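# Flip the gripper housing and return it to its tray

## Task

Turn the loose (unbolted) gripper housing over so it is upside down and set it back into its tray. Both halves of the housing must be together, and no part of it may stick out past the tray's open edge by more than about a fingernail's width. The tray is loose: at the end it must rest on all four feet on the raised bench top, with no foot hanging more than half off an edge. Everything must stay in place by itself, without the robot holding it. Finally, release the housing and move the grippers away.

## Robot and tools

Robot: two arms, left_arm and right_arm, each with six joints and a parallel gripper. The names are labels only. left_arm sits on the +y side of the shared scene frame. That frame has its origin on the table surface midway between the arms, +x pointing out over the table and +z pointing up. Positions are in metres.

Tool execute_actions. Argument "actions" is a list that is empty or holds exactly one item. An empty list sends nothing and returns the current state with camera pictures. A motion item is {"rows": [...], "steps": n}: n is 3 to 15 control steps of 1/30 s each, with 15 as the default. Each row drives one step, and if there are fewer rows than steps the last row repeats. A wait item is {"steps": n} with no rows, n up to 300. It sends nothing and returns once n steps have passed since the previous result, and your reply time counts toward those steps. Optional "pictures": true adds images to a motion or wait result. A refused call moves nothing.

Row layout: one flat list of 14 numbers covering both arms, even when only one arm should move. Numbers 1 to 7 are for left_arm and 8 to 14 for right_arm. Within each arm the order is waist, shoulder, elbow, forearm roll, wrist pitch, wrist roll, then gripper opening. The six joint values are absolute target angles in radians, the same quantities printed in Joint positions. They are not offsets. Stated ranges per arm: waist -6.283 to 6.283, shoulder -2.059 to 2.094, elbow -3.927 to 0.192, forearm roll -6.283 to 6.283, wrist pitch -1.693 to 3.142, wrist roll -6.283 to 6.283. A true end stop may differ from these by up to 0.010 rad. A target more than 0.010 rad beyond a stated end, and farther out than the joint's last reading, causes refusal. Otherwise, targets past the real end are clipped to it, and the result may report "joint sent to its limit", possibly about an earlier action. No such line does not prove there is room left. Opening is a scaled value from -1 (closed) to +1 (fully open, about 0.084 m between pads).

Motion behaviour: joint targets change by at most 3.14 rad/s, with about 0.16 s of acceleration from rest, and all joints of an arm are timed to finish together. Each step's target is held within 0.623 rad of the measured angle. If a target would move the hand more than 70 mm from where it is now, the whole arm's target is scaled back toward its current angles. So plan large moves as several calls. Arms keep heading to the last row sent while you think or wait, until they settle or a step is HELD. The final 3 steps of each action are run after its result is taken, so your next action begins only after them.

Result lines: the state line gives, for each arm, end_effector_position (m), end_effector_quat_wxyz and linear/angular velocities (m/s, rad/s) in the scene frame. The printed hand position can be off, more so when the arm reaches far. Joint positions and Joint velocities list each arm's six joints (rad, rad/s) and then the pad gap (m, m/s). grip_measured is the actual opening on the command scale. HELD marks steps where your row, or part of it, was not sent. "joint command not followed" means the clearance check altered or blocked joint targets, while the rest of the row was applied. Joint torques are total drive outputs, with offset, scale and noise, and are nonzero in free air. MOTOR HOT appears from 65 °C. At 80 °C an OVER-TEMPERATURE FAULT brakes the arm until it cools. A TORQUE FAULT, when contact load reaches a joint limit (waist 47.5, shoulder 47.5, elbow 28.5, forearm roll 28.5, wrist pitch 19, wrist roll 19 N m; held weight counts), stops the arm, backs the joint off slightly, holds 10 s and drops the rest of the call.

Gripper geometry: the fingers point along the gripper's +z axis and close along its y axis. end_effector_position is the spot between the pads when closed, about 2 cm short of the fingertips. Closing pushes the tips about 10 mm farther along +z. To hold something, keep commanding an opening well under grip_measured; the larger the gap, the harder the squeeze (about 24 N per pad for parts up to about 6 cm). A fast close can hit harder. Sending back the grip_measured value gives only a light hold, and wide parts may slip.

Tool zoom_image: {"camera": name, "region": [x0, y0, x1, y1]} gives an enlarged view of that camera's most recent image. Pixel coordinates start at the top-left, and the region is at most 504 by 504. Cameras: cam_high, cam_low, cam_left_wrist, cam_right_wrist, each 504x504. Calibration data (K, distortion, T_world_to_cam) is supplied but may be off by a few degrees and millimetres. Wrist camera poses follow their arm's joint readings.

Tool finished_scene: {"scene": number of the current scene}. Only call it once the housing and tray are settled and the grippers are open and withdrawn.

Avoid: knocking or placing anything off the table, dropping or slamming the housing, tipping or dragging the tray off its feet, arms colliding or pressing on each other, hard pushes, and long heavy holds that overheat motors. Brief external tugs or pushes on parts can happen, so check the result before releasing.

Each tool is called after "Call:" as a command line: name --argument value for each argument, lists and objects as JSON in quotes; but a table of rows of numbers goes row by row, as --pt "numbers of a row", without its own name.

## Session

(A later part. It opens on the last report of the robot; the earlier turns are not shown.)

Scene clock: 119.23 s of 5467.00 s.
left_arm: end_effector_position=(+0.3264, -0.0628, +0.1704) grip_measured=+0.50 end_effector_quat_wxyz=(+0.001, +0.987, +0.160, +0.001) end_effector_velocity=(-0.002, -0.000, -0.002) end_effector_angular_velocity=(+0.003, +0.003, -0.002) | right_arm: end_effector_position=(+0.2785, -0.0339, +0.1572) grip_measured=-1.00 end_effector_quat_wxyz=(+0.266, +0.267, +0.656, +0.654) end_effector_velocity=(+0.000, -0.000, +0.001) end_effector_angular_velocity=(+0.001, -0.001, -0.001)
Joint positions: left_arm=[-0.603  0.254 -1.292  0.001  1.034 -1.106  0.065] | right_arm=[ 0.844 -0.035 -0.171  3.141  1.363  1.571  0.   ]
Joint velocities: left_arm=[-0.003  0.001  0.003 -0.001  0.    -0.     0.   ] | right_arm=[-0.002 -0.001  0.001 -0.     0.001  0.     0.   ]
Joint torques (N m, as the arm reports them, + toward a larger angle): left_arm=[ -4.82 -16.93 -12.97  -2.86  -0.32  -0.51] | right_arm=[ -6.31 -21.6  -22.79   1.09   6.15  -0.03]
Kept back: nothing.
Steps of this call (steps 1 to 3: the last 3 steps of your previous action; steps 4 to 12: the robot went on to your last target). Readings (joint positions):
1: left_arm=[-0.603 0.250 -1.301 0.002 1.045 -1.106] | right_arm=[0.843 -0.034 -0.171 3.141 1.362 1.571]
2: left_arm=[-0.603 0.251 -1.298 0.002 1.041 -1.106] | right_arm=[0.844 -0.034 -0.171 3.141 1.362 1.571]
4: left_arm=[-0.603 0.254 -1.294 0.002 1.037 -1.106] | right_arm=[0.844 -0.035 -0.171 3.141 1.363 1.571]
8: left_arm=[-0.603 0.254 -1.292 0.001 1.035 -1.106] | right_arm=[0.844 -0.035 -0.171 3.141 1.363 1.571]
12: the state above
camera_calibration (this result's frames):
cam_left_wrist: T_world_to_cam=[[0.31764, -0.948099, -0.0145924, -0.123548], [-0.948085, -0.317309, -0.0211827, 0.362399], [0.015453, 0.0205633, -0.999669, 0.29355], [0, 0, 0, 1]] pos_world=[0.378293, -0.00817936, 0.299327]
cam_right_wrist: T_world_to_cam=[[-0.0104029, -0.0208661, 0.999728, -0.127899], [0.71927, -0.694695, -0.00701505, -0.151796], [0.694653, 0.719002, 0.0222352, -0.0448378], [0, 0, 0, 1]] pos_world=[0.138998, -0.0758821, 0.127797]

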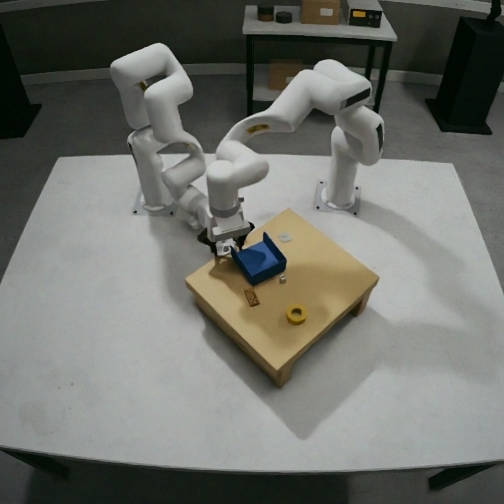

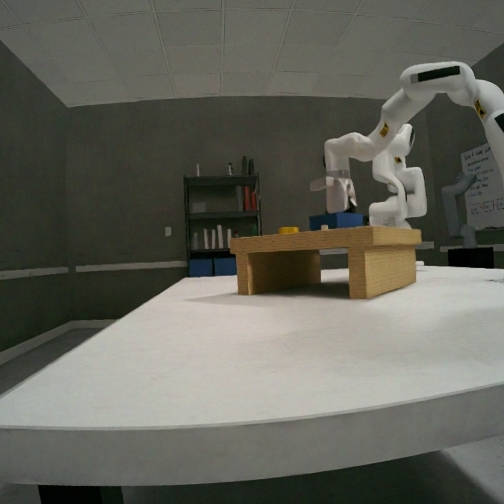

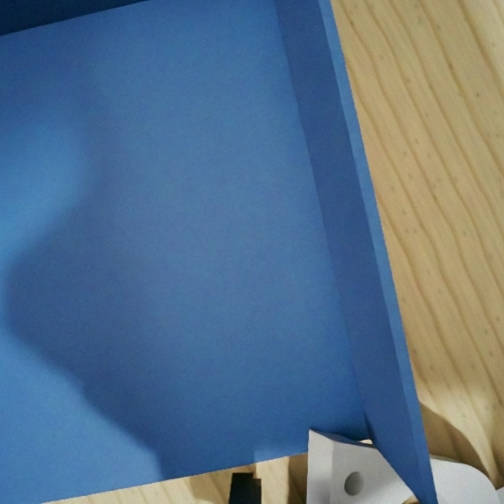

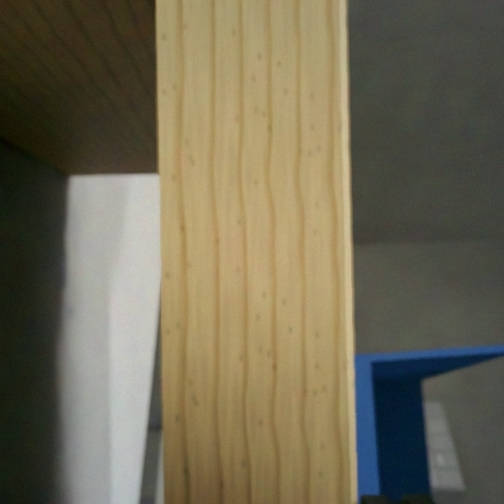

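Call:
execute_actions --actions '[{"rows":[[-0.605,0.252,-1.295,0,1.043,-1.106,0.3,0.843,-0.035,-0.173,3.1416,1.363,1.571,-1],[-0.605,0.252,-1.295,0,1.043,-1.106,0.2,0.843,-0.035,-0.173,3.1416,1.363,1.571,-1],[-0.605,0.252,-1.295,0,1.043,-1.106,0.1,0.843,-0.035,-0.173,3.1416,1.363,1.571,-1],[-0.605,0.252,-1.295,0,1.043,-1.106,0.0,0.843,-0.035,-0.173,3.1416,1.363,1.571,-1],[-0.605,0.252,-1.295,0,1.043,-1.106,-0.15,0.843,-0.035,-0.173,3.1416,1.363,1.571,-1],[-0.605,0.252,-1.295,0,1.043,-1.106,-0.3,0.843,-0.035,-0.173,3.1416,1.363,1.571,-1]],"steps":15}]' --pictures true

Scene clock: 119.80 s of 5467.00 s.
left_arm: end_effector_position=(+0.3232, -0.0628, +0.1702) grip_measured=+0.06 end_effector_quat_wxyz=(-0.002, +0.987, +0.160, -0.002) end_effector_velocity=(+0.006, +0.001, +0.007) end_effector_angular_velocity=(-0.005, -0.016, +0.000) | right_arm: end_effector_position=(+0.2792, -0.0341, +0.1577) grip_measured=-1.00 end_effector_quat_wxyz=(+0.267, +0.267, +0.655, +0.654) end_effector_velocity=(-0.000, +0.000, -0.000) end_effector_angular_velocity=(-0.000, +0.001, +0.001)
Joint positions: left_arm=[-0.607  0.253 -1.292 -0.001  1.044 -1.106  0.047] | right_arm=[ 0.843 -0.035 -0.171  3.142  1.364  1.571  0.   ]
Joint velocities: left_arm=[ 0.007 -0.006 -0.01   0.009  0.001  0.002  0.   ] | right_arm=[ 0.001  0.001 -0.001  0.    -0.001  0.     0.   ]
Joint torques (N m, as the arm reports them, + toward a larger angle): left_arm=[  1.46 -20.43 -19.22   0.29  -1.82   0.45] | right_arm=[ -3.99 -19.6  -22.62   0.69   5.51  -0.04]
Steps of this call (steps 1 to 5: the robot went on to your last target; steps 6 to 17: the first 12 steps of this action). Readings (joint positions):
6: left_arm=[-0.604 0.254 -1.291 0.001 1.035 -1.106] | right_arm=[0.843 -0.035 -0.170 3.141 1.363 1.571]
7: left_arm=[-0.603 0.254 -1.291 0.001 1.037 -1.106] | right_arm=[0.843 -0.035 -0.170 3.142 1.363 1.571]
9: left_arm=[-0.607 0.254 -1.291 -0.002 1.041 -1.107] | right_arm=[0.843 -0.035 -0.171 3.142 1.364 1.571]
13: left_arm=[-0.608 0.254 -1.291 -0.002 1.044 -1.107] | right_arm=[0.843 -0.036 -0.171 3.142 1.364 1.571]
17: the state above
camera_calibration (this result's frames):
cam_left_wrist: T_world_to_cam=[[0.315919, -0.948546, -0.0213475, -0.120914], [-0.948752, -0.315638, -0.0155456, 0.358711], [0.00800759, 0.0251646, -0.999651, 0.296162], [0, 0, 0, 1]] pos_world=[0.376156, -0.00892261, 0.299054]
cam_right_wrist: T_world_to_cam=[[-0.0114448, -0.0220865, 0.999691, -0.128209], [0.718042, -0.695963, -0.00715582, -0.152095], [0.695906, 0.717738, 0.0238242, -0.0457951], [0, 0, 0, 1]] pos_world=[0.139612, -0.0758152, 0.128172]

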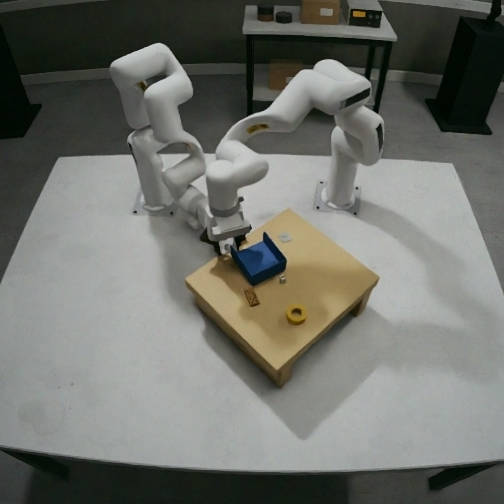

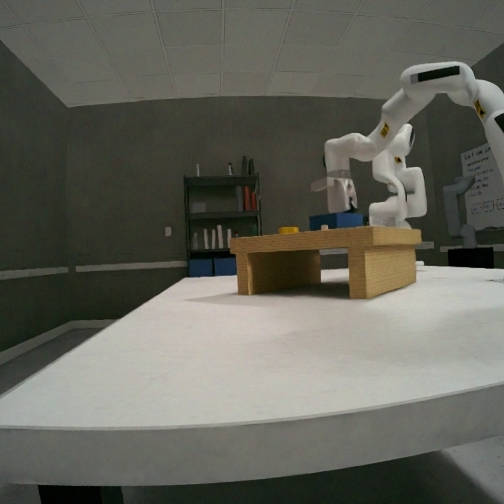

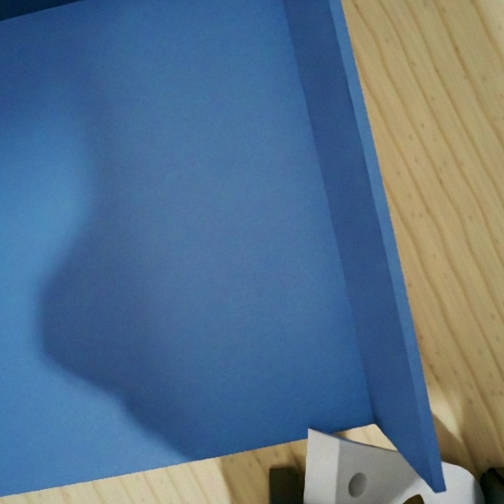

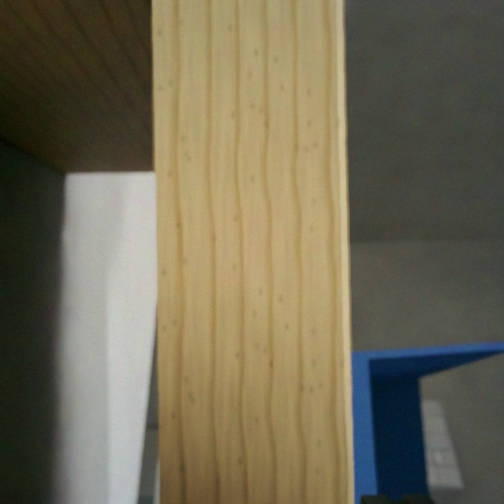

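Call:
execute_actions --actions '[{"rows":[[-0.607,0.245,-1.30,0,1.055,-1.106,-0.4,0.843,-0.035,-0.173,3.1416,1.363,1.571,-1],[-0.607,0.245,-1.30,0,1.055,-1.106,-0.4,0.843,-0.035,-0.173,3.1416,1.363,1.571,-1],[-0.607,0.245,-1.30,0,1.055,-1.106,-0.4,0.843,-0.035,-0.173,3.1416,1.363,1.571,-1],[-0.609,0.232,-1.325,0,1.093,-1.106,-0.4,0.843,-0.035,-0.173,3.1416,1.363,1.571,-1],[-0.609,0.232,-1.325,0,1.093,-1.106,-0.4,0.843,-0.035,-0.173,3.1416,1.363,1.571,-1],[-0.609,0.232,-1.325,0,1.093,-1.106,-0.4,0.843,-0.035,-0.173,3.1416,1.363,1.571,-1],[-0.613,0.2,-1.40,0,1.2,-1.106,-0.4,0.843,-0.035,-0.173,3.1416,1.363,1.571,-1]],"steps":15}]'

Call:
execute_actions --actions '[{"steps":12}]' --pictures true

Scene clock: 120.37 s of 5467.00 s.
left_arm: end_effector_position=(+0.3229, -0.0660, +0.2228) grip_measured=+0.06 end_effector_quat_wxyz=(+0.002, +0.988, +0.157, +0.002) end_effector_velocity=(+0.016, -0.030, +0.227) end_effector_angular_velocity=(-0.142, -0.139, -0.017) | right_arm: end_effector_position=(+0.2791, -0.0340, +0.1576) grip_measured=-1.00 end_effector_quat_wxyz=(+0.267, +0.267, +0.655, +0.654) end_effector_velocity=(+0.000, -0.000, -0.000) end_effector_angular_velocity=(-0.000, +0.000, -0.000)
Joint positions: left_arm=[-0.612  0.207 -1.382 -0.     1.169 -1.106  0.047] | right_arm=[ 0.843 -0.035 -0.171  3.142  1.363  1.571  0.   ]
Joint velocities: left_arm=[-0.017 -0.19  -0.362 -0.002  0.353  0.     0.   ] | right_arm=[-0. -0.  0.  0. -0. -0.  0.]
Joint torques (N m, as the arm reports them, + toward a larger angle): left_arm=[  1.17 -14.15 -13.34   0.49  -1.81   0.49] | right_arm=[ -3.81 -17.91 -22.8    0.54   4.75   0.08]
Steps of this call (steps 1 to 3: the last 3 steps of your previous action; steps 4 to 5: the robot went on to your last target; steps 6 to 17: the first 12 steps of this action). Readings (joint positions):
6: left_arm=[-0.606 0.252 -1.294 -0.000 1.044 -1.106] | right_arm=[0.843 -0.035 -0.171 3.142 1.363 1.571]
7: left_arm=[-0.606 0.251 -1.295 -0.000 1.046 -1.106] | right_arm=[0.843 -0.035 -0.171 3.142 1.363 1.571]
9: left_arm=[-0.607 0.248 -1.297 -0.000 1.051 -1.106] | right_arm=[0.843 -0.035 -0.171 3.142 1.363 1.571]
13: left_arm=[-0.609 0.235 -1.321 -0.000 1.088 -1.106] | right_arm=[0.843 -0.035 -0.171 3.142 1.363 1.571]
17: the state above

Scene clock: 120.77 s of 5467.00 s.
left_arm: end_effector_position=(+0.3210, -0.0648, +0.2313) grip_measured=+0.06 end_effector_quat_wxyz=(-0.000, +0.988, +0.156, -0.000) end_effector_velocity=(+0.002, -0.001, +0.006) end_effector_angular_velocity=(-0.008, -0.009, +0.000) | right_arm: end_effector_position=(+0.2791, -0.0340, +0.1576) grip_measured=-1.00 end_effector_quat_wxyz=(+0.267, +0.267, +0.655, +0.654) end_effector_velocity=(+0.000, +0.000, +0.000) end_effector_angular_velocity=(+0.000, -0.000, -0.000)
Joint positions: left_arm=[-0.613  0.2   -1.399  0.     1.2   -1.106  0.047] | right_arm=[ 0.843 -0.035 -0.171  3.142  1.363  1.571  0.   ]
Joint velocities: left_arm=[ 0.    -0.006 -0.008  0.001  0.002 -0.     0.   ] | right_arm=[-0. -0. -0.  0. -0. -0.  0.]
Joint torques (N m, as the arm reports them, + toward a larger angle): left_arm=[  1.34 -19.65 -19.76   0.59  -1.86   0.48] | right_arm=[ -3.64 -18.01 -22.33   0.52   4.79  -0.05]
Kept back: nothing.
Steps of this call (steps 1 to 3: the last 3 steps of your previous action; steps 4 to 12: the robot went on to your last target). Readings (joint positions):
1: left_arm=[-0.612 0.202 -1.392 -0.000 1.179 -1.106] | right_arm=[0.843 -0.035 -0.171 3.142 1.363 1.571]
2: left_arm=[-0.613 0.200 -1.396 -0.000 1.185 -1.106] | right_arm=[0.843 -0.035 -0.171 3.142 1.363 1.571]
4: left_arm=[-0.613 0.200 -1.398 -0.000 1.194 -1.106] | right_arm=[0.843 -0.035 -0.171 3.142 1.363 1.571]
8: left_arm=[-0.613 0.202 -1.397 0.000 1.199 -1.106] | right_arm=[0.843 -0.035 -0.171 3.142 1.363 1.571]
12: the state above
camera_calibration (this result's frames):
cam_left_wrist: T_world_to_cam=[[0.309361, -0.950776, -0.0179136, -0.11961], [-0.950868, -0.309041, -0.0185539, 0.358782], [0.0121045, 0.0227733, -0.999667, 0.355831], [0, 0, 0, 1]] pos_world=[0.373849, -0.0109475, 0.360226]
cam_right_wrist: T_world_to_cam=[[-0.0111138, -0.0217055, 0.999703, -0.128134], [0.71824, -0.695759, -0.00712153, -0.152047], [0.695706, 0.717947, 0.0233223, -0.0456654], [0, 0, 0, 1]] pos_world=[0.139552, -0.0757842, 0.128078]

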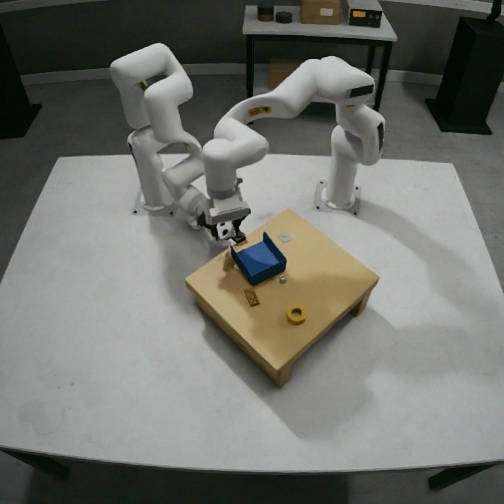

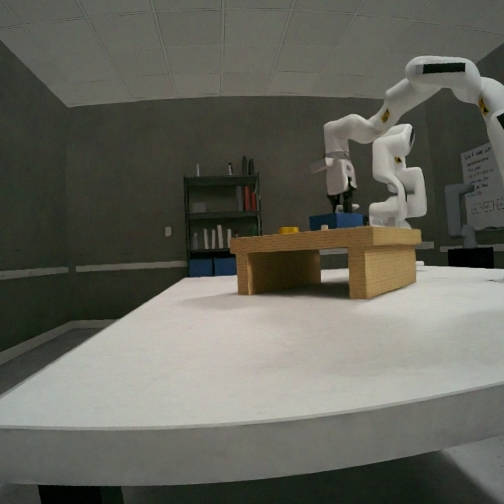

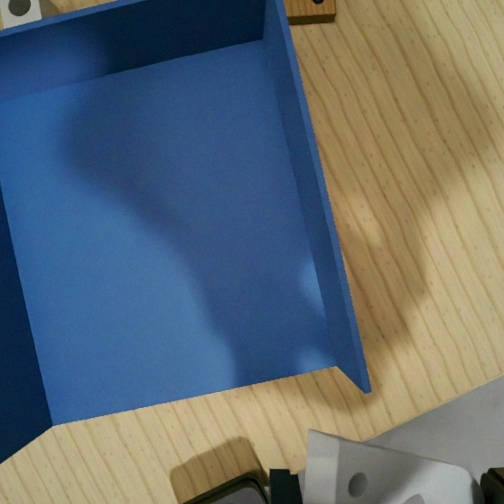

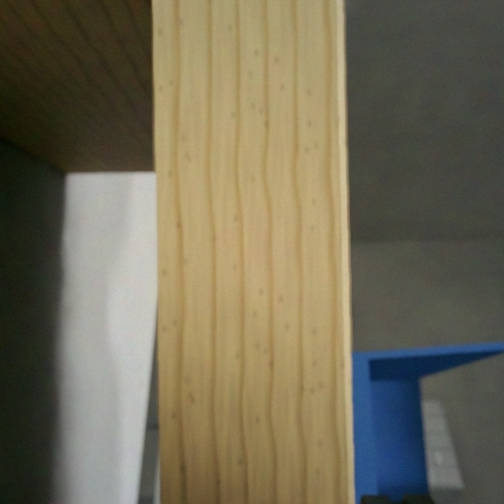

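Call:
execute_actions --actions '[{"rows":[[-0.3,0.05,-1.3,0,1.25,-1.106,-0.4,0.843,-0.19,-0.029,3.1416,1.352,1.571,-1],[-0.3,0.05,-1.3,0,1.25,-1.106,-0.4,0.843,-0.19,-0.029,3.1416,1.352,1.571,-1],[-0.3,0.05,-1.3,0,1.25,-1.106,-0.4,0.843,-0.19,-0.029,3.1416,1.352,1.571,-1],[-0.3,0.05,-1.3,0,1.25,-1.106,-0.4,0.843,-0.19,-0.029,3.1416,1.352,1.571,-1],[-0.3,0.05,-1.3,0,1.25,-1.106,-0.4,0.843,-0.19,-0.029,3.1416,1.352,1.571,-1],[-0.3,0.05,-1.3,0,1.25,-1.106,-0.4,0.843,-0.19,-0.029,3.1416,1.352,1.571,-1],[0.1,-0.15,-1.0,0,1.15,0.3,-0.4,0.843,-0.42,0.078,3.1416,1.229,1.571,-1]],"steps":15}]'

Call:
execute_actions --actions '[{"rows":[[0.476,-0.2,-0.9,0,1.1,1.571,-0.4,0.843,-0.6,-0.35,3.1416,0.9,1.571,-1]],"steps":15}]'

Call:
execute_actions --actions '[{"rows":[[0.476,-0.2,-0.9,0,1.1,1.571,-0.4,0.9,-0.45,-1.0,1.5,1.2,1.5,-1]],"steps":15}]'

Call:
execute_actions --actions '[{"rows":[[0.476,-0.17,-0.8,0,0.97,1.571,-0.4,1.14,-1.031,-0.44,0,1.471,1.571,0.7]],"steps":15}]'

Call:
execute_actions --actions '[{"steps":25}]' --pictures true

Scene clock: 121.57 s of 5467.00 s.
left_arm: end_effector_position=(+0.3749, +0.0553, +0.2463) grip_measured=+0.06 end_effector_quat_wxyz=(-0.000, +0.975, +0.224, +0.000) end_effector_velocity=(+0.104, +0.406, -0.019) end_effector_angular_velocity=(+0.020, +0.027, -0.155) | right_arm: end_effector_position=(+0.2408, -0.0732, +0.1736) grip_measured=-1.00 end_effector_quat_wxyz=(+0.268, +0.267, +0.653, +0.656) end_effector_velocity=(-0.112, -0.112, +0.062) end_effector_angular_velocity=(+0.011, -0.011, +0.005)
Joint positions: left_arm=[-0.365  0.08  -1.289  0.     1.21  -0.996  0.047] | right_arm=[ 0.843 -0.321  0.027  3.142  1.281  1.571  0.   ]
Joint velocities: left_arm=[ 0.801 -0.381  0.512  0.003 -0.098  0.955  0.   ] | right_arm=[ 0.003 -1.206  0.597 -0.002 -0.593  0.     0.   ]
Joint torques (N m, as the arm reports them, + toward a larger angle): left_arm=[  1.13 -18.75 -20.19   0.47  -1.93   0.48] | right_arm=[ -0.89   1.79 -12.51  -0.16   2.39   0.23]
Steps of this call (steps 1 to 12: the robot went on to your last target; steps 13 to 24: the first 12 steps of this action). Readings (joint positions):
13: left_arm=[-0.613 0.200 -1.400 -0.000 1.200 -1.106] | right_arm=[0.843 -0.035 -0.171 3.142 1.363 1.571]
14: left_arm=[-0.609 0.198 -1.398 -0.000 1.201 -1.106] | right_arm=[0.843 -0.040 -0.168 3.142 1.362 1.571]
16: left_arm=[-0.571 0.180 -1.383 -0.001 1.208 -1.106] | right_arm=[0.842 -0.084 -0.140 3.142 1.363 1.571]
20: left_arm=[-0.462 0.127 -1.351 0.000 1.221 -1.101] | right_arm=[0.843 -0.176 -0.050 3.142 1.352 1.571]
24: the state above

Scene clock: 122.07 s of 5467.00 s.
left_arm: end_effector_position=(+0.3967, +0.2553, +0.2353) grip_measured=+0.06 end_effector_quat_wxyz=(-0.000, +0.981, +0.195, -0.000) end_effector_velocity=(-0.029, +0.387, -0.029) end_effector_angular_velocity=(-0.001, +0.001, -0.242) | right_arm: end_effector_position=(+0.2828, -0.0302, +0.2975) grip_measured=-1.00 end_effector_quat_wxyz=(+0.289, +0.244, +0.597, +0.708) end_effector_velocity=(+0.108, +0.110, +0.410) end_effector_angular_velocity=(+0.363, -0.355, -0.000)
Joint positions: left_arm=[ 0.049 -0.073 -1.081  0.     1.154 -0.522  0.047] | right_arm=[ 0.843 -0.522 -0.184  3.142  1.035  1.571  0.   ]
Joint velocities: left_arm=[ 0.84  -0.25   0.356 -0.001 -0.106  1.082 -0.   ] | right_arm=[-0.001 -0.35  -0.758 -0.001 -0.6    0.     0.   ]
Joint torques (N m, as the arm reports them, + toward a larger angle): left_arm=[  0.69 -15.19 -19.76   0.46  -1.86   0.79] | right_arm=[ -1.38  -8.83 -15.95  -0.15   2.37   0.22]
Steps of this call (steps 1 to 3: the last 3 steps of your previous action; steps 4 to 15: the first 12 steps of this action). Readings (joint positions):
4: left_arm=[-0.261 0.029 -1.225 0.000 1.196 -0.858] | right_arm=[0.843 -0.403 0.068 3.142 1.239 1.571]
5: left_arm=[-0.234 0.016 -1.209 0.000 1.192 -0.824] | right_arm=[0.843 -0.409 0.067 3.142 1.231 1.571]
7: left_arm=[-0.178 -0.004 -1.180 0.000 1.184 -0.768] | right_arm=[0.843 -0.427 0.033 3.142 1.197 1.571]
11: left_arm=[-0.064 -0.039 -1.129 0.000 1.168 -0.653] | right_arm=[0.843 -0.476 -0.083 3.142 1.116 1.571]
15: the state above

Scene clock: 122.57 s of 5467.00 s.
left_arm: end_effector_position=(+0.3518, +0.4161, +0.2208) grip_measured=+0.06 end_effector_quat_wxyz=(+0.000, +0.996, -0.085, -0.000) end_effector_velocity=(-0.089, +0.173, -0.020) end_effector_angular_velocity=(+0.001, +0.001, -2.346) | right_arm: end_effector_position=(+0.2762, +0.0393, +0.4986) grip_measured=-1.00 end_effector_quat_wxyz=(+0.329, +0.060, +0.507, +0.795) end_effector_velocity=(-0.125, +0.146, +0.391) end_effector_angular_velocity=(+0.075, -1.170, +0.503)
Joint positions: left_arm=[ 0.426 -0.185 -0.921  0.     1.107  0.417  0.047] | right_arm=[ 0.863 -0.532 -0.537  2.892  1.028  1.546  0.   ]
Joint velocities: left_arm=[ 0.455 -0.135  0.193  0.002 -0.057  2.8    0.   ] | right_arm=[ 0.057  0.129 -0.715 -0.88   0.265 -0.071  0.   ]
Joint torques (N m, as the arm reports them, + toward a larger angle): left_arm=[ -1.72 -12.6  -20.32   0.23  -1.97   0.5 ] | right_arm=[ -0.36 -11.53 -18.67  -0.28   2.62   0.07]
Steps of this call (steps 1 to 3: the last 3 steps of your previous action; steps 4 to 15: the first 12 steps of this action). Readings (joint positions):
4: left_arm=[0.160 -0.106 -1.034 0.000 1.140 -0.359] | right_arm=[0.843 -0.568 -0.282 3.141 0.956 1.571]
5: left_arm=[0.187 -0.114 -1.022 0.000 1.137 -0.312] | right_arm=[0.843 -0.576 -0.305 3.137 0.943 1.570]
7: left_arm=[0.241 -0.130 -1.000 0.000 1.130 -0.207] | right_arm=[0.847 -0.571 -0.347 3.098 0.951 1.566]
11: left_arm=[0.343 -0.160 -0.956 0.000 1.117 0.060] | right_arm=[0.855 -0.550 -0.442 2.999 0.993 1.556]
15: the state above

Scene clock: 123.07 s of 5467.00 s.
left_arm: end_effector_position=(+0.3359, +0.4325, +0.1760) grip_measured=+0.06 end_effector_quat_wxyz=(+0.002, +0.813, -0.582, -0.002) end_effector_velocity=(+0.018, +0.007, +0.002) end_effector_angular_velocity=(+0.023, -0.087, -0.394) | right_arm: end_effector_position=(+0.1062, +0.0525, +0.6099) grip_measured=+0.70 end_effector_quat_wxyz=(+0.303, -0.228, +0.380, +0.844) end_effector_velocity=(-0.449, -0.062, +0.042) end_effector_angular_velocity=(-0.007, -1.056, +0.851)
Joint positions: left_arm=[ 0.475 -0.17  -0.803  0.     0.978  1.537  0.047] | right_arm=[ 0.974 -0.708 -0.579  2.462  1.224  1.549  0.073]
Joint velocities: left_arm=[ 0.004 -0.005  0.019 -0.001 -0.104  0.399  0.   ] | right_arm=[ 0.293 -0.568  0.251 -0.984  0.43   0.039  0.001]
Joint torques (N m, as the arm reports them, + toward a larger angle): left_arm=[  1.14 -14.05 -19.74   0.44  -1.87   0.01] | right_arm=[ -1.53  -7.09 -18.8    0.55   2.11  -0.04]
Steps of this call (steps 1 to 3: the last 3 steps of your previous action; steps 4 to 15: the first 12 steps of this action). Readings (joint positions):
4: left_arm=[0.463 -0.196 -0.906 0.000 1.102 0.794] | right_arm=[0.871 -0.515 -0.633 2.762 1.064 1.537]
5: left_arm=[0.466 -0.197 -0.904 -0.000 1.100 0.888] | right_arm=[0.874 -0.515 -0.653 2.730 1.075 1.536]
7: left_arm=[0.471 -0.196 -0.893 -0.000 1.085 1.076] | right_arm=[0.891 -0.545 -0.658 2.687 1.104 1.538]
11: left_arm=[0.474 -0.178 -0.829 -0.000 1.010 1.406] | right_arm=[0.934 -0.630 -0.612 2.583 1.165 1.544]
15: the state above

Scene clock: 123.90 s of 5467.00 s.
left_arm: end_effector_position=(+0.3366, +0.4330, +0.1753) grip_measured=+0.06 end_effector_quat_wxyz=(-0.000, +0.804, -0.595, +0.000) end_effector_velocity=(+0.000, -0.000, -0.000) end_effector_angular_velocity=(+0.000, -0.000, -0.002) | right_arm: end_effector_position=(-0.1172, -0.0389, +0.4019) grip_measured=+0.70 end_effector_quat_wxyz=(-0.138, +0.787, -0.264, -0.540) end_effector_velocity=(+0.085, -0.152, -0.410) end_effector_angular_velocity=(-0.848, -1.634, +0.333)
Joint positions: left_arm=[ 0.476 -0.17  -0.8   -0.     0.97   1.571  0.047] | right_arm=[ 1.127 -1.005 -0.451  1.192  1.451  1.569  0.073]
Joint velocities: left_arm=[-0.001  0.    -0.     0.    -0.001  0.001  0.   ] | right_arm=[ 0.05  -0.101  0.044 -1.862  0.077  0.007 -0.   ]
Joint torques (N m, as the arm reports them, + toward a larger angle): left_arm=[  1.45 -13.27 -19.03   0.36  -1.97   0.52] | right_arm=[ -1.33   0.12 -18.48   0.41  -0.27   0.21]
Kept back: nothing.
Steps of this call (steps 1 to 3: the last 3 steps of your previous action; steps 4 to 25: the robot went on to your last target). Readings (joint positions):
1: left_arm=[0.475 -0.170 -0.803 -0.000 0.975 1.548] | right_arm=[0.984 -0.727 -0.571 2.428 1.239 1.550]
2: left_arm=[0.476 -0.171 -0.803 -0.000 0.974 1.556] | right_arm=[0.993 -0.746 -0.563 2.393 1.253 1.551]
4: left_arm=[0.476 -0.171 -0.802 -0.000 0.971 1.564] | right_arm=[1.012 -0.782 -0.547 2.319 1.280 1.554]
8: left_arm=[0.476 -0.170 -0.801 -0.000 0.970 1.569] | right_arm=[1.046 -0.848 -0.519 2.153 1.331 1.558]
25: the state above
camera_calibration (this result's frames):
cam_left_wrist: T_world_to_cam=[[-0.955975, -0.292944, -0.0171814, 0.48879], [-0.292624, 0.95604, -0.0189441, -0.242935], [0.0219756, -0.0130824, -0.999673, 0.300491], [0, 0, 0, 1]] pos_world=[0.389579, 0.379375, 0.304189]
cam_right_wrist: T_world_to_cam=[[-0.547367, -0.832628, 0.0843816, -0.10343], [-0.277122, 0.275466, 0.920501, -0.320729], [-0.789679, 0.480468, -0.38152, 0.207245], [0, 0, 0, 1]] pos_world=[0.018162, -0.0973429, 0.383027]

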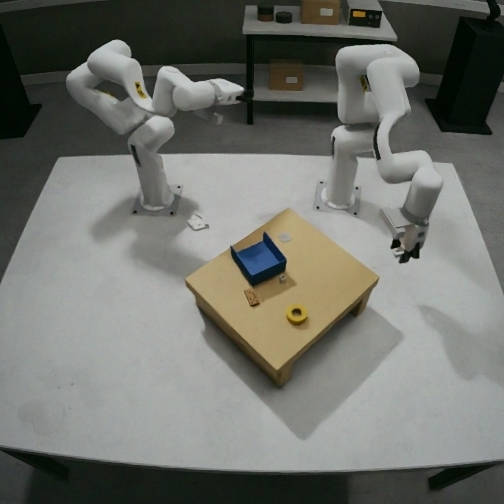

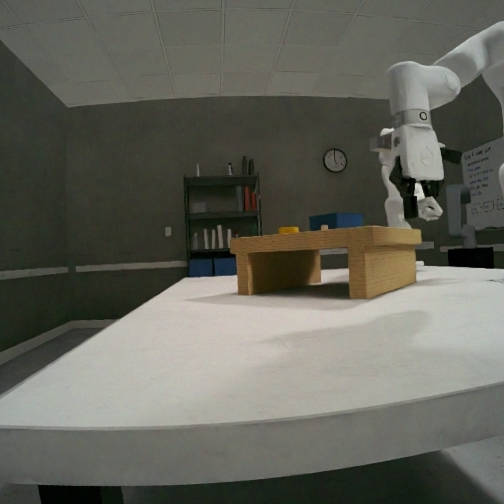

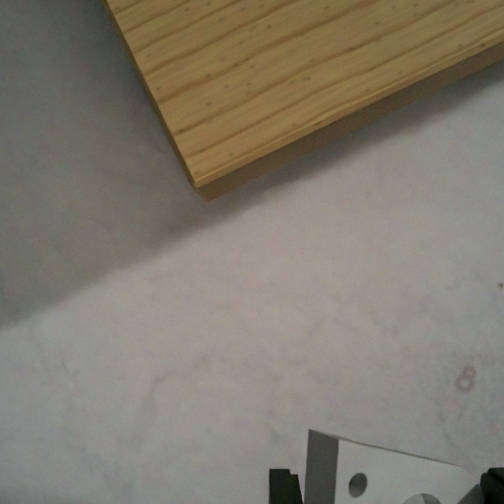

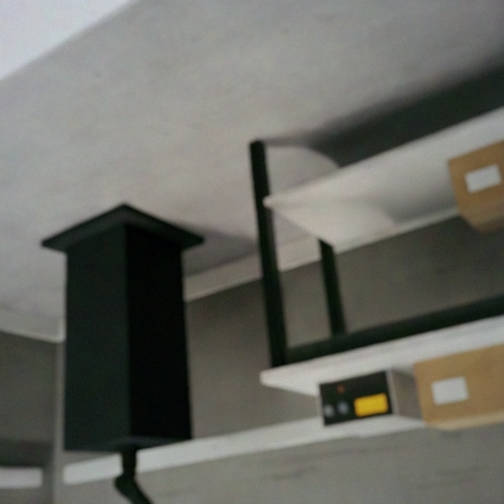

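Call:
execute_actions --actions '[{"rows":[[0.476,0.07,-0.655,0,0.585,1.571,-0.4,1.14,-1.031,-0.44,0,1.471,1.571,0.7]],"steps":15}]'

Call:
execute_actions --actions '[{"rows":[[0.476,0.11,-0.645,0,0.535,1.571,-0.4,1.14,-1.031,-0.44,0,1.471,1.571,0.7]],"steps":12}]' --pictures true

Scene clock: 125.03 s of 5467.00 s.
left_arm: end_effector_position=(+0.3321, +0.4316, +0.0625) grip_measured=+0.06 end_effector_quat_wxyz=(+0.004, +0.804, -0.595, -0.003) end_effector_velocity=(-0.044, -0.014, -0.172) end_effector_angular_velocity=(-0.012, +0.040, -0.002) | right_arm: end_effector_position=(+0.0661, -0.1643, +0.2506) grip_measured=+0.70 end_effector_quat_wxyz=(-0.000, +0.972, -0.237, -0.000) end_effector_velocity=(+0.001, -0.000, +0.000) end_effector_angular_velocity=(-0.001, -0.005, +0.001)
Joint positions: left_arm=[ 0.476  0.047 -0.667  0.     0.63   1.571  0.047] | right_arm=[ 1.14  -1.031 -0.44   0.     1.471  1.571  0.073]
Joint velocities: left_arm=[-0.001  0.339  0.22   0.001 -0.517  0.    -0.   ] | right_arm=[ 0.    -0.    -0.    -0.005 -0.001 -0.     0.   ]
Joint torques (N m, as the arm reports them, + toward a larger angle): left_arm=[  1.54 -21.56 -21.67   0.26  -2.01   0.5 ] | right_arm=[ -0.39   0.17 -17.74  -0.25  -1.78   0.08]
Steps of this call (steps 1 to 22: the robot went on to your last target; steps 23 to 34: the first 12 steps of this action). Readings (joint positions):
23: left_arm=[0.476 -0.170 -0.800 -0.000 0.970 1.571] | right_arm=[1.140 -1.031 -0.440 0.014 1.471 1.571]
24: left_arm=[0.476 -0.168 -0.799 -0.000 0.964 1.571] | right_arm=[1.140 -1.031 -0.440 0.010 1.471 1.571]
26: left_arm=[0.476 -0.142 -0.786 -0.000 0.915 1.571] | right_arm=[1.140 -1.031 -0.440 0.005 1.471 1.571]
30: left_arm=[0.476 -0.034 -0.717 0.000 0.756 1.571] | right_arm=[1.140 -1.031 -0.440 0.002 1.471 1.571]
34: the state above

Scene clock: 125.43 s of 5467.00 s.
left_arm: end_effector_position=(+0.3314, +0.4314, +0.0381) grip_measured=+0.06 end_effector_quat_wxyz=(+0.000, +0.804, -0.595, -0.000) end_effector_velocity=(+0.011, +0.003, -0.002) end_effector_angular_velocity=(+0.009, -0.034, +0.001) | right_arm: end_effector_position=(+0.0662, -0.1644, +0.2506) grip_measured=+0.70 end_effector_quat_wxyz=(-0.000, +0.972, -0.237, -0.000) end_effector_velocity=(+0.000, +0.000, -0.000) end_effector_angular_velocity=(+0.001, -0.000, -0.000)
Joint positions: left_arm=[ 0.476  0.107 -0.645  0.     0.539  1.571  0.047] | right_arm=[ 1.14  -1.031 -0.44   0.     1.471  1.571  0.073]
Joint velocities: left_arm=[-0.     0.021 -0.009 -0.002 -0.048 -0.     0.   ] | right_arm=[-0.    -0.001  0.     0.    -0.001 -0.     0.   ]
Joint torques (N m, as the arm reports them, + toward a larger angle): left_arm=[  1.12 -15.68 -15.52   0.41  -2.08   0.5 ] | right_arm=[ -0.95   0.99 -17.31  -0.59  -1.42   0.44]
Steps of this call (steps 1 to 3: the last 3 steps of your previous action; steps 4 to 12: the first 9 steps of this action). Readings (joint positions):
4: left_arm=[0.476 0.065 -0.658 0.000 0.594 1.571] | right_arm=[1.140 -1.031 -0.440 0.000 1.471 1.571]
5: left_arm=[0.476 0.069 -0.658 -0.000 0.585 1.571] | right_arm=[1.140 -1.031 -0.440 0.000 1.471 1.571]
7: left_arm=[0.476 0.087 -0.654 -0.000 0.561 1.571] | right_arm=[1.140 -1.031 -0.440 0.000 1.471 1.571]
11: left_arm=[0.476 0.106 -0.645 0.000 0.541 1.571] | right_arm=[1.140 -1.031 -0.440 0.000 1.471 1.571]
12: the state above
camera_calibration (this result's frames):
cam_left_wrist: T_world_to_cam=[[-0.955998, -0.292928, -0.0161714, 0.480933], [-0.292621, 0.956041, -0.0189407, -0.245534], [0.0210088, -0.0133752, -0.99969, 0.163929], [0, 0, 0, 1]] pos_world=[0.384478, 0.377812, 0.167005]
cam_right_wrist: T_world_to_cam=[[-0.466187, -0.884348, 0.024476, -0.0936055], [-0.884663, 0.466198, -0.00559623, 0.207542], [-0.00646166, -0.0242619, -0.999685, 0.374742], [0, 0, 0, 1]] pos_world=[0.142388, -0.170443, 0.378077]

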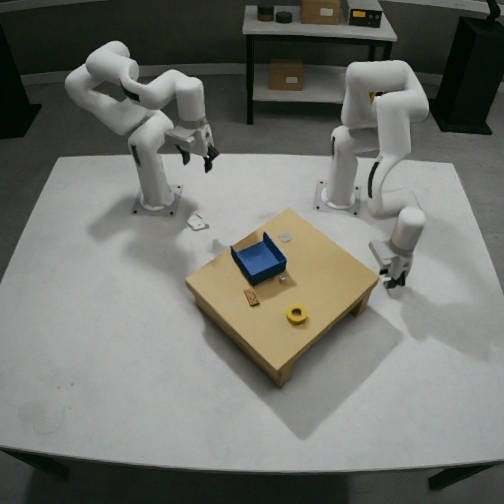

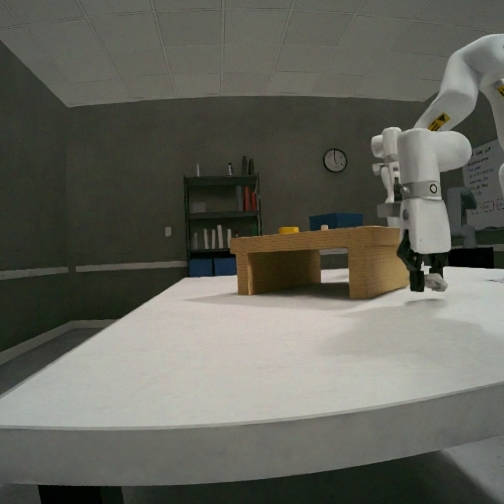

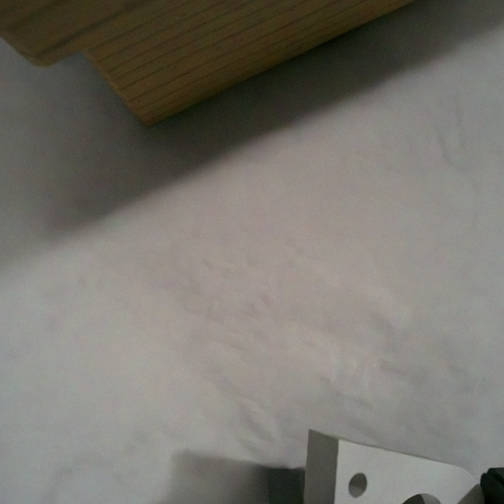

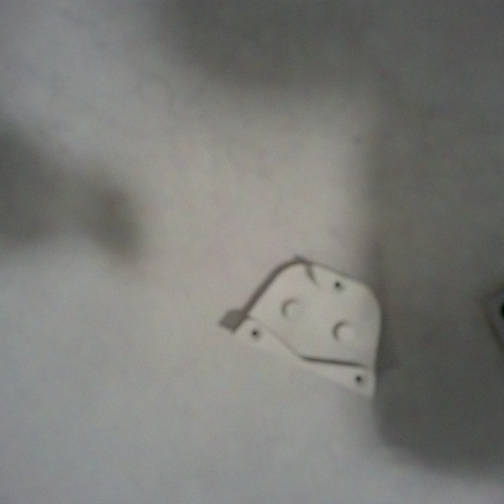

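Call:
execute_actions --actions '[{"rows":[[0.476,0.125,-0.64,0,0.515,1.571,-0.1,0.937,-1.03,-0.008,0,1.038,0.261,0.7],[0.476,0.125,-0.64,0,0.515,1.571,0.0,0.937,-1.03,-0.008,0,1.038,0.261,0.7],[0.476,0.125,-0.64,0,0.515,1.571,0.05,0.937,-1.03,-0.008,0,1.038,0.261,0.7],[0.476,0.125,-0.64,0,0.515,1.571,0.1,0.937,-1.03,-0.008,0,1.038,0.261,0.7],[0.476,0.125,-0.64,0,0.515,1.571,0.15,0.937,-1.03,-0.008,0,1.038,0.261,0.7],[0.476,0.125,-0.64,0,0.515,1.571,0.2,0.937,-1.03,-0.008,0,1.038,0.261,0.7],[0.476,0.125,-0.64,0,0.515,1.571,0.3,0.937,-1.03,-0.008,0,1.038,0.261,0.7],[0.476,0.125,-0.64,0,0.515,1.571,0.4,0.937,-1.03,-0.008,0,1.038,0.261,0.7],[0.476,0.125,-0.64,0,0.515,1.571,0.7,0.937,-1.03,-0.008,0,1.038,0.261,0.7]],"steps":15}]'

Call:
execute_actions --actions '[{"rows":[[0.476,-0.2,-0.95,0,1.15,1.571,0.7,0.937,-1.03,-0.008,0,1.038,0.261,0.7]],"steps":15}]'

Call:
execute_actions --actions '[{"steps":12}]' --pictures true

Scene clock: 126.43 s of 5467.00 s.
left_arm: end_effector_position=(+0.3308, +0.4313, +0.0314) grip_measured=+0.68 end_effector_quat_wxyz=(-0.000, +0.804, -0.595, +0.000) end_effector_velocity=(+0.000, +0.000, -0.001) end_effector_angular_velocity=(+0.001, -0.002, -0.000) | right_arm: end_effector_position=(+0.0890, -0.1813, +0.1483) grip_measured=+0.70 end_effector_quat_wxyz=(+0.001, +0.999, -0.034, -0.000) end_effector_velocity=(+0.039, -0.088, -0.294) end_effector_angular_velocity=(+0.006, +0.000, +2.105)
Joint positions: left_arm=[ 0.476  0.125 -0.64  -0.     0.515  1.571  0.072] | right_arm=[ 1.003 -1.03  -0.148 -0.     1.18   1.024  0.073]
Joint velocities: left_arm=[ 0.     0.002  0.     0.001 -0.004 -0.     0.018] | right_arm=[-0.404  0.001  0.851  0.    -0.857 -2.51  -0.   ]
Joint torques (N m, as the arm reports them, + toward a larger angle): left_arm=[  1.23 -15.2  -14.39   0.44  -2.06   0.54] | right_arm=[ -0.18  -0.12 -18.83  -0.52  -1.39  -0.43]
Steps of this call (steps 1 to 3: the last 3 steps of your previous action; steps 4 to 15: the robot went on to your last target; steps 16 to 18: nothing new was sent; steps 19 to 30: the first 12 steps of this action). Readings (joint positions):
19: left_arm=[0.476 0.110 -0.645 -0.000 0.535 1.571] | right_arm=[1.140 -1.031 -0.440 0.000 1.471 1.571]
20: left_arm=[0.476 0.112 -0.645 -0.000 0.531 1.571] | right_arm=[1.138 -1.031 -0.437 0.000 1.467 1.565]
22: left_arm=[0.476 0.119 -0.643 -0.000 0.523 1.571] | right_arm=[1.124 -1.032 -0.408 0.000 1.432 1.516]
26: left_arm=[0.476 0.124 -0.640 0.000 0.517 1.571] | right_arm=[1.060 -1.030 -0.269 -0.000 1.301 1.306]
30: the state above

Scene clock: 126.93 s of 5467.00 s.
left_arm: end_effector_position=(+0.3548, +0.4386, +0.1496) grip_measured=+0.70 end_effector_quat_wxyz=(-0.001, +0.804, -0.595, +0.001) end_effector_velocity=(+0.006, +0.002, +0.392) end_effector_angular_velocity=(-0.001, +0.003, +0.001) | right_arm: end_effector_position=(+0.0929, -0.1978, +0.1014) grip_measured=+0.70 end_effector_quat_wxyz=(-0.000, +0.952, +0.306, +0.001) end_effector_velocity=(-0.001, -0.003, -0.005) end_effector_angular_velocity=(-0.005, +0.004, +0.075)
Joint positions: left_arm=[ 0.476 -0.07  -0.826 -0.     0.893  1.571  0.073] | right_arm=[ 0.938 -1.03  -0.01   0.     1.039  0.268  0.073]
Joint velocities: left_arm=[ 0.001 -0.606 -0.572 -0.     1.181  0.     0.   ] | right_arm=[-0.004  0.001  0.013  0.    -0.007 -0.079  0.   ]
Joint torques (N m, as the arm reports them, + toward a larger angle): left_arm=[  1.28 -14.77 -18.55   0.43  -1.95   0.43] | right_arm=[ -0.45   0.53 -17.58  -0.58  -1.36  -0.06]
Steps of this call (steps 1 to 3: the last 3 steps of your previous action; steps 4 to 15: the first 12 steps of this action). Readings (joint positions):
4: left_arm=[0.476 0.125 -0.640 0.000 0.516 1.571] | right_arm=[0.960 -1.030 -0.055 -0.000 1.088 0.660]
5: left_arm=[0.476 0.123 -0.642 0.000 0.521 1.571] | right_arm=[0.953 -1.030 -0.042 -0.000 1.074 0.571]
7: left_arm=[0.476 0.102 -0.660 0.000 0.571 1.571] | right_arm=[0.944 -1.030 -0.024 -0.000 1.055 0.424]
11: left_arm=[0.476 0.012 -0.750 -0.000 0.733 1.571] | right_arm=[0.939 -1.030 -0.013 0.000 1.041 0.294]
15: the state above

Scene clock: 127.33 s of 5467.00 s.
left_arm: end_effector_position=(+0.3450, +0.4356, +0.2327) grip_measured=+0.70 end_effector_quat_wxyz=(+0.002, +0.804, -0.595, -0.001) end_effector_velocity=(-0.009, -0.003, +0.006) end_effector_angular_velocity=(-0.009, +0.029, -0.001) | right_arm: end_effector_position=(+0.0927, -0.1982, +0.1007) grip_measured=+0.70 end_effector_quat_wxyz=(-0.000, +0.951, +0.309, +0.000) end_effector_velocity=(-0.000, -0.000, -0.000) end_effector_angular_velocity=(-0.001, +0.002, +0.001)
Joint positions: left_arm=[ 0.476 -0.196 -0.945  0.     1.146  1.571  0.073] | right_arm=[ 0.937 -1.03  -0.008  0.     1.038  0.261  0.073]
Joint velocities: left_arm=[-0.001 -0.011 -0.014  0.     0.055 -0.     0.   ] | right_arm=[-0.     0.001  0.001  0.001 -0.    -0.002 -0.   ]
Joint torques (N m, as the arm reports them, + toward a larger angle): left_arm=[  1.34 -13.08 -20.12   0.35  -1.92   0.45] | right_arm=[ -0.69   0.68 -17.62  -0.31  -1.71   0.06]
Kept back: nothing.
Steps of this call (steps 1 to 3: the last 3 steps of your previous action; steps 4 to 12: the robot went on to your last target). Readings (joint positions):
1: left_arm=[0.476 -0.090 -0.845 -0.000 0.932 1.571] | right_arm=[0.938 -1.030 -0.009 0.000 1.038 0.266]
2: left_arm=[0.476 -0.110 -0.864 -0.000 0.971 1.571] | right_arm=[0.937 -1.030 -0.009 0.000 1.038 0.265]
4: left_arm=[0.476 -0.148 -0.901 -0.000 1.047 1.571] | right_arm=[0.937 -1.030 -0.009 0.000 1.038 0.263]
8: left_arm=[0.476 -0.192 -0.943 -0.000 1.127 1.571] | right_arm=[0.937 -1.030 -0.008 0.000 1.038 0.262]
12: the state above
camera_calibration (this result's frames):
cam_left_wrist: T_world_to_cam=[[-0.956041, -0.292929, -0.0133905, 0.497671], [-0.29266, 0.956029, -0.0189188, -0.241832], [0.0183436, -0.0141682, -0.999731, 0.359509], [0, 0, 0, 1]] pos_world=[0.398424, 0.382074, 0.361502]
cam_right_wrist: T_world_to_cam=[[0.582291, -0.812613, 0.0244538, -0.190503], [-0.812761, -0.582569, -0.00571313, 0.0314041], [0.0188886, -0.0165484, -0.999685, 0.223373], [0, 0, 0, 1]] pos_world=[0.132233, -0.132813, 0.228141]

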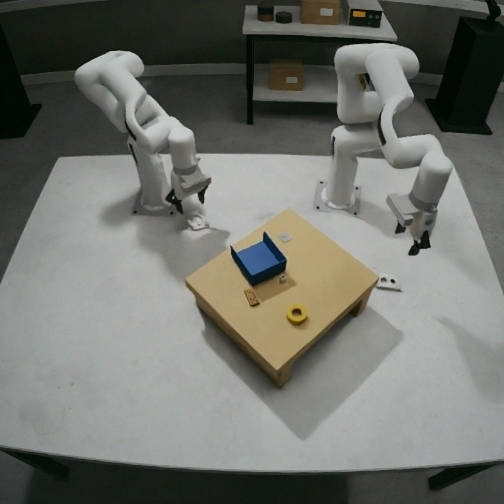

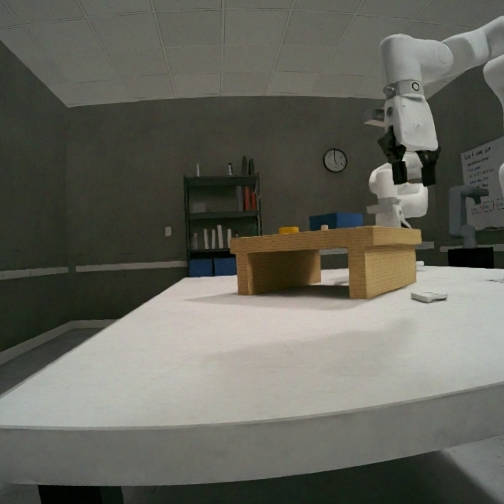

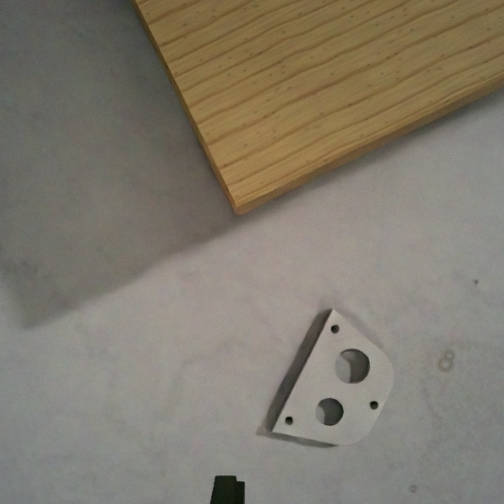

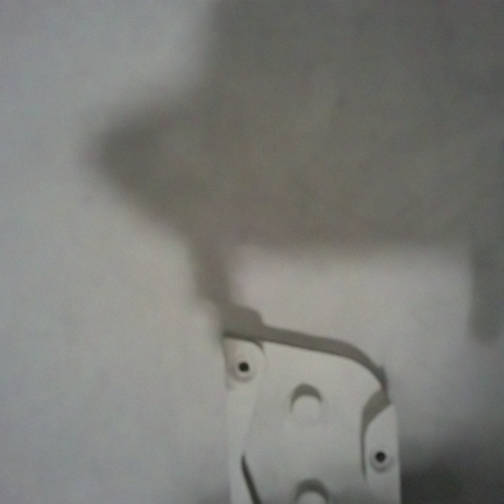

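Call:
execute_actions --actions '[{"rows":[[0.476,-0.2,-0.95,0,1.15,1.571,0.7,0.951,-0.88,0.061,0,0.819,0.275,0.7],[0.476,-0.2,-0.95,0,1.15,1.571,0.7,0.951,-0.88,0.061,0,0.819,0.275,0.7],[0.476,-0.2,-0.95,0,1.15,1.571,0.7,0.951,-0.88,0.061,0,0.819,0.275,0.7],[0.476,-0.2,-0.95,0,1.15,1.571,0.7,0.951,-0.88,0.061,0,0.819,0.275,0.7],[0.476,-0.2,-0.95,0,1.15,1.571,0.7,0.951,-0.88,0.061,0,0.819,0.275,0.7],[0.476,-0.2,-0.95,0,1.15,1.571,0.7,0.951,-0.88,0.061,0,0.819,0.275,0.7],[0.476,-0.2,-0.95,0,1.15,1.571,0.7,0.951,-0.76,0.081,0,0.679,0.275,0.7],[0.476,-0.2,-0.95,0,1.15,1.571,0.7,0.951,-0.76,0.081,0,0.679,0.275,0.7],[0.476,-0.2,-0.95,0,1.15,1.571,0.7,0.951,-0.643,0.09,0,0.553,0.275,0.7]],"steps":15}]'

Call:
execute_actions --actions '[{"steps":12}]' --pictures true

Scene clock: 128.17 s of 5467.00 s.
left_arm: end_effector_position=(+0.3454, +0.4357, +0.2358) grip_measured=+0.70 end_effector_quat_wxyz=(+0.000, +0.804, -0.595, -0.000) end_effector_velocity=(-0.000, +0.001, +0.000) end_effector_angular_velocity=(+0.000, -0.001, +0.002) | right_arm: end_effector_position=(+0.0916, -0.1954, +0.0418) grip_measured=+0.70 end_effector_quat_wxyz=(-0.000, +0.951, +0.309, +0.000) end_effector_velocity=(-0.014, -0.016, -0.193) end_effector_angular_velocity=(-0.055, +0.045, -0.002)
Joint positions: left_arm=[ 0.476 -0.2   -0.95   0.     1.15   1.571  0.073] | right_arm=[ 0.951 -0.757  0.076  0.     0.68   0.274  0.073]
Joint velocities: left_arm=[ 0.002 -0.     0.    -0.    -0.001 -0.    -0.   ] | right_arm=[ 0.005  1.2    0.16   0.002 -1.288  0.006 -0.   ]
Joint torques (N m, as the arm reports them, + toward a larger angle): left_arm=[  1.49 -13.08 -19.64   0.36  -1.97   0.46] | right_arm=[ -1.45  -7.55 -15.42  -0.08  -1.26  -0.2 ]
Steps of this call (steps 1 to 13: the robot went on to your last target; steps 14 to 25: the first 12 steps of this action). Readings (joint positions):
14: left_arm=[0.476 -0.200 -0.950 0.000 1.150 1.571] | right_arm=[0.937 -1.030 -0.008 -0.000 1.038 0.261]
15: left_arm=[0.476 -0.200 -0.950 0.000 1.150 1.571] | right_arm=[0.937 -1.027 -0.007 -0.000 1.032 0.261]
17: left_arm=[0.476 -0.200 -0.950 0.000 1.150 1.571] | right_arm=[0.940 -0.996 0.005 -0.000 0.983 0.264]
21: left_arm=[0.476 -0.200 -0.950 0.000 1.150 1.571] | right_arm=[0.949 -0.898 0.054 0.000 0.850 0.272]
25: the state above

Scene clock: 128.57 s of 5467.00 s.
left_arm: end_effector_position=(+0.3454, +0.4357, +0.2358) grip_measured=+0.70 end_effector_quat_wxyz=(+0.000, +0.804, -0.595, +0.000) end_effector_velocity=(+0.000, -0.000, +0.000) end_effector_angular_velocity=(-0.000, -0.000, -0.000) | right_arm: end_effector_position=(+0.0909, -0.1962, +0.0250) grip_measured=+0.70 end_effector_quat_wxyz=(-0.000, +0.951, +0.309, +0.001) end_effector_velocity=(-0.002, -0.002, -0.003) end_effector_angular_velocity=(-0.004, +0.003, +0.001)
Joint positions: left_arm=[ 0.476 -0.2   -0.95   0.     1.15   1.571  0.073] | right_arm=[ 0.951 -0.645  0.089 -0.     0.554  0.275  0.073]
Joint velocities: left_arm=[-0.  0. -0. -0.  0.  0. -0.] | right_arm=[ 0.001  0.013  0.005 -0.    -0.013 -0.     0.   ]
Joint torques (N m, as the arm reports them, + toward a larger angle): left_arm=[  1.13 -13.35 -19.57   0.44  -1.96   0.5 ] | right_arm=[ -0.66  -2.85 -13.78  -0.55  -1.56   0.12]
Kept back: nothing.
Steps of this call (steps 1 to 3: the last 3 steps of your previous action; steps 4 to 12: the robot went on to your last target). Readings (joint positions):
1: left_arm=[0.476 -0.200 -0.950 0.000 1.150 1.571] | right_arm=[0.951 -0.720 0.081 0.000 0.641 0.275]
2: left_arm=[0.476 -0.200 -0.950 0.000 1.150 1.571] | right_arm=[0.951 -0.692 0.085 0.000 0.613 0.275]
4: left_arm=[0.476 -0.200 -0.950 0.000 1.150 1.571] | right_arm=[0.951 -0.664 0.089 0.000 0.580 0.275]
8: left_arm=[0.476 -0.200 -0.950 0.000 1.150 1.571] | right_arm=[0.951 -0.648 0.089 -0.000 0.558 0.275]
12: the state above
camera_calibration (this result's frames):
cam_left_wrist: T_world_to_cam=[[-0.955977, -0.292938, -0.0171539, 0.499075], [-0.292618, 0.956042, -0.018944, -0.241789], [0.0219492, -0.0130905, -0.999673, 0.36084], [0, 0, 0, 1]] pos_world=[0.398432, 0.382082, 0.364703]
cam_right_wrist: T_world_to_cam=[[0.582362, -0.812571, 0.0241364, -0.185915], [-0.812693, -0.582652, -0.00681007, 0.0306682], [0.0195968, -0.0156496, -0.999685, 0.147896], [0, 0, 0, 1]] pos_world=[0.130295, -0.130886, 0.152546]

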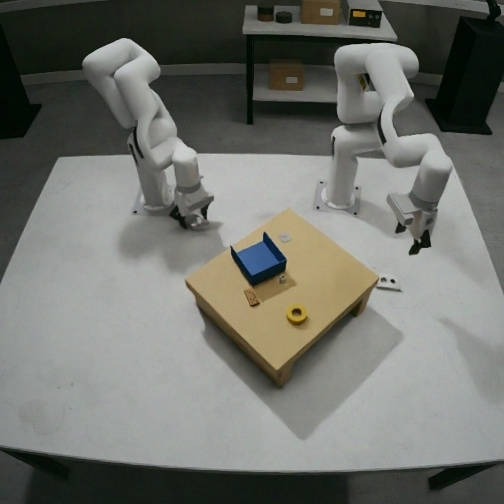

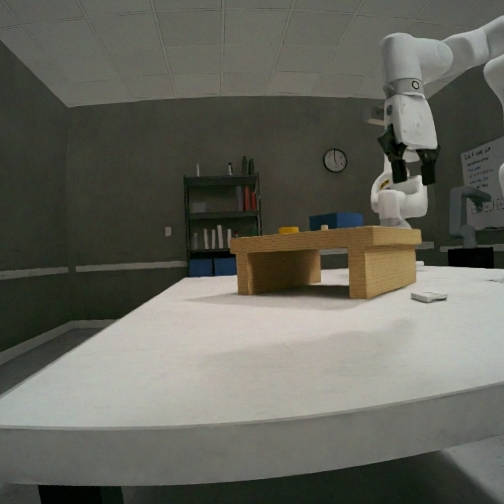

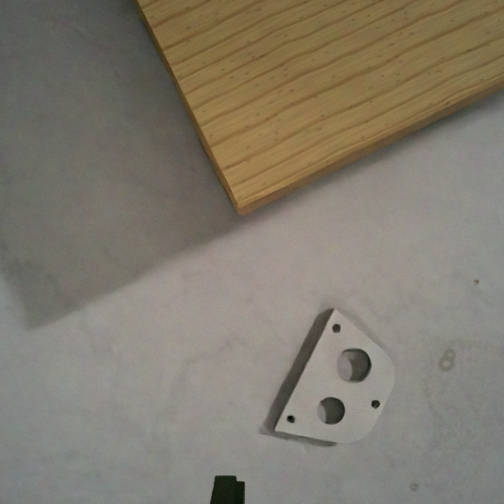

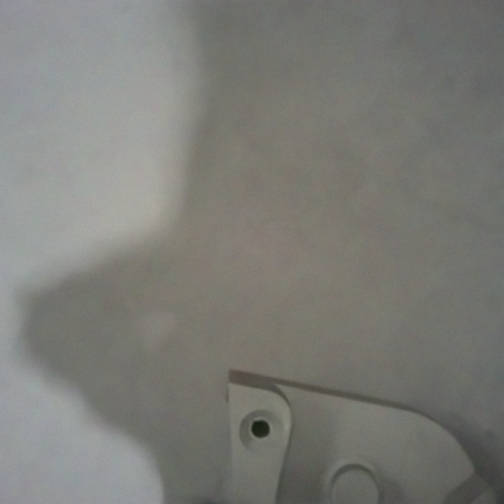

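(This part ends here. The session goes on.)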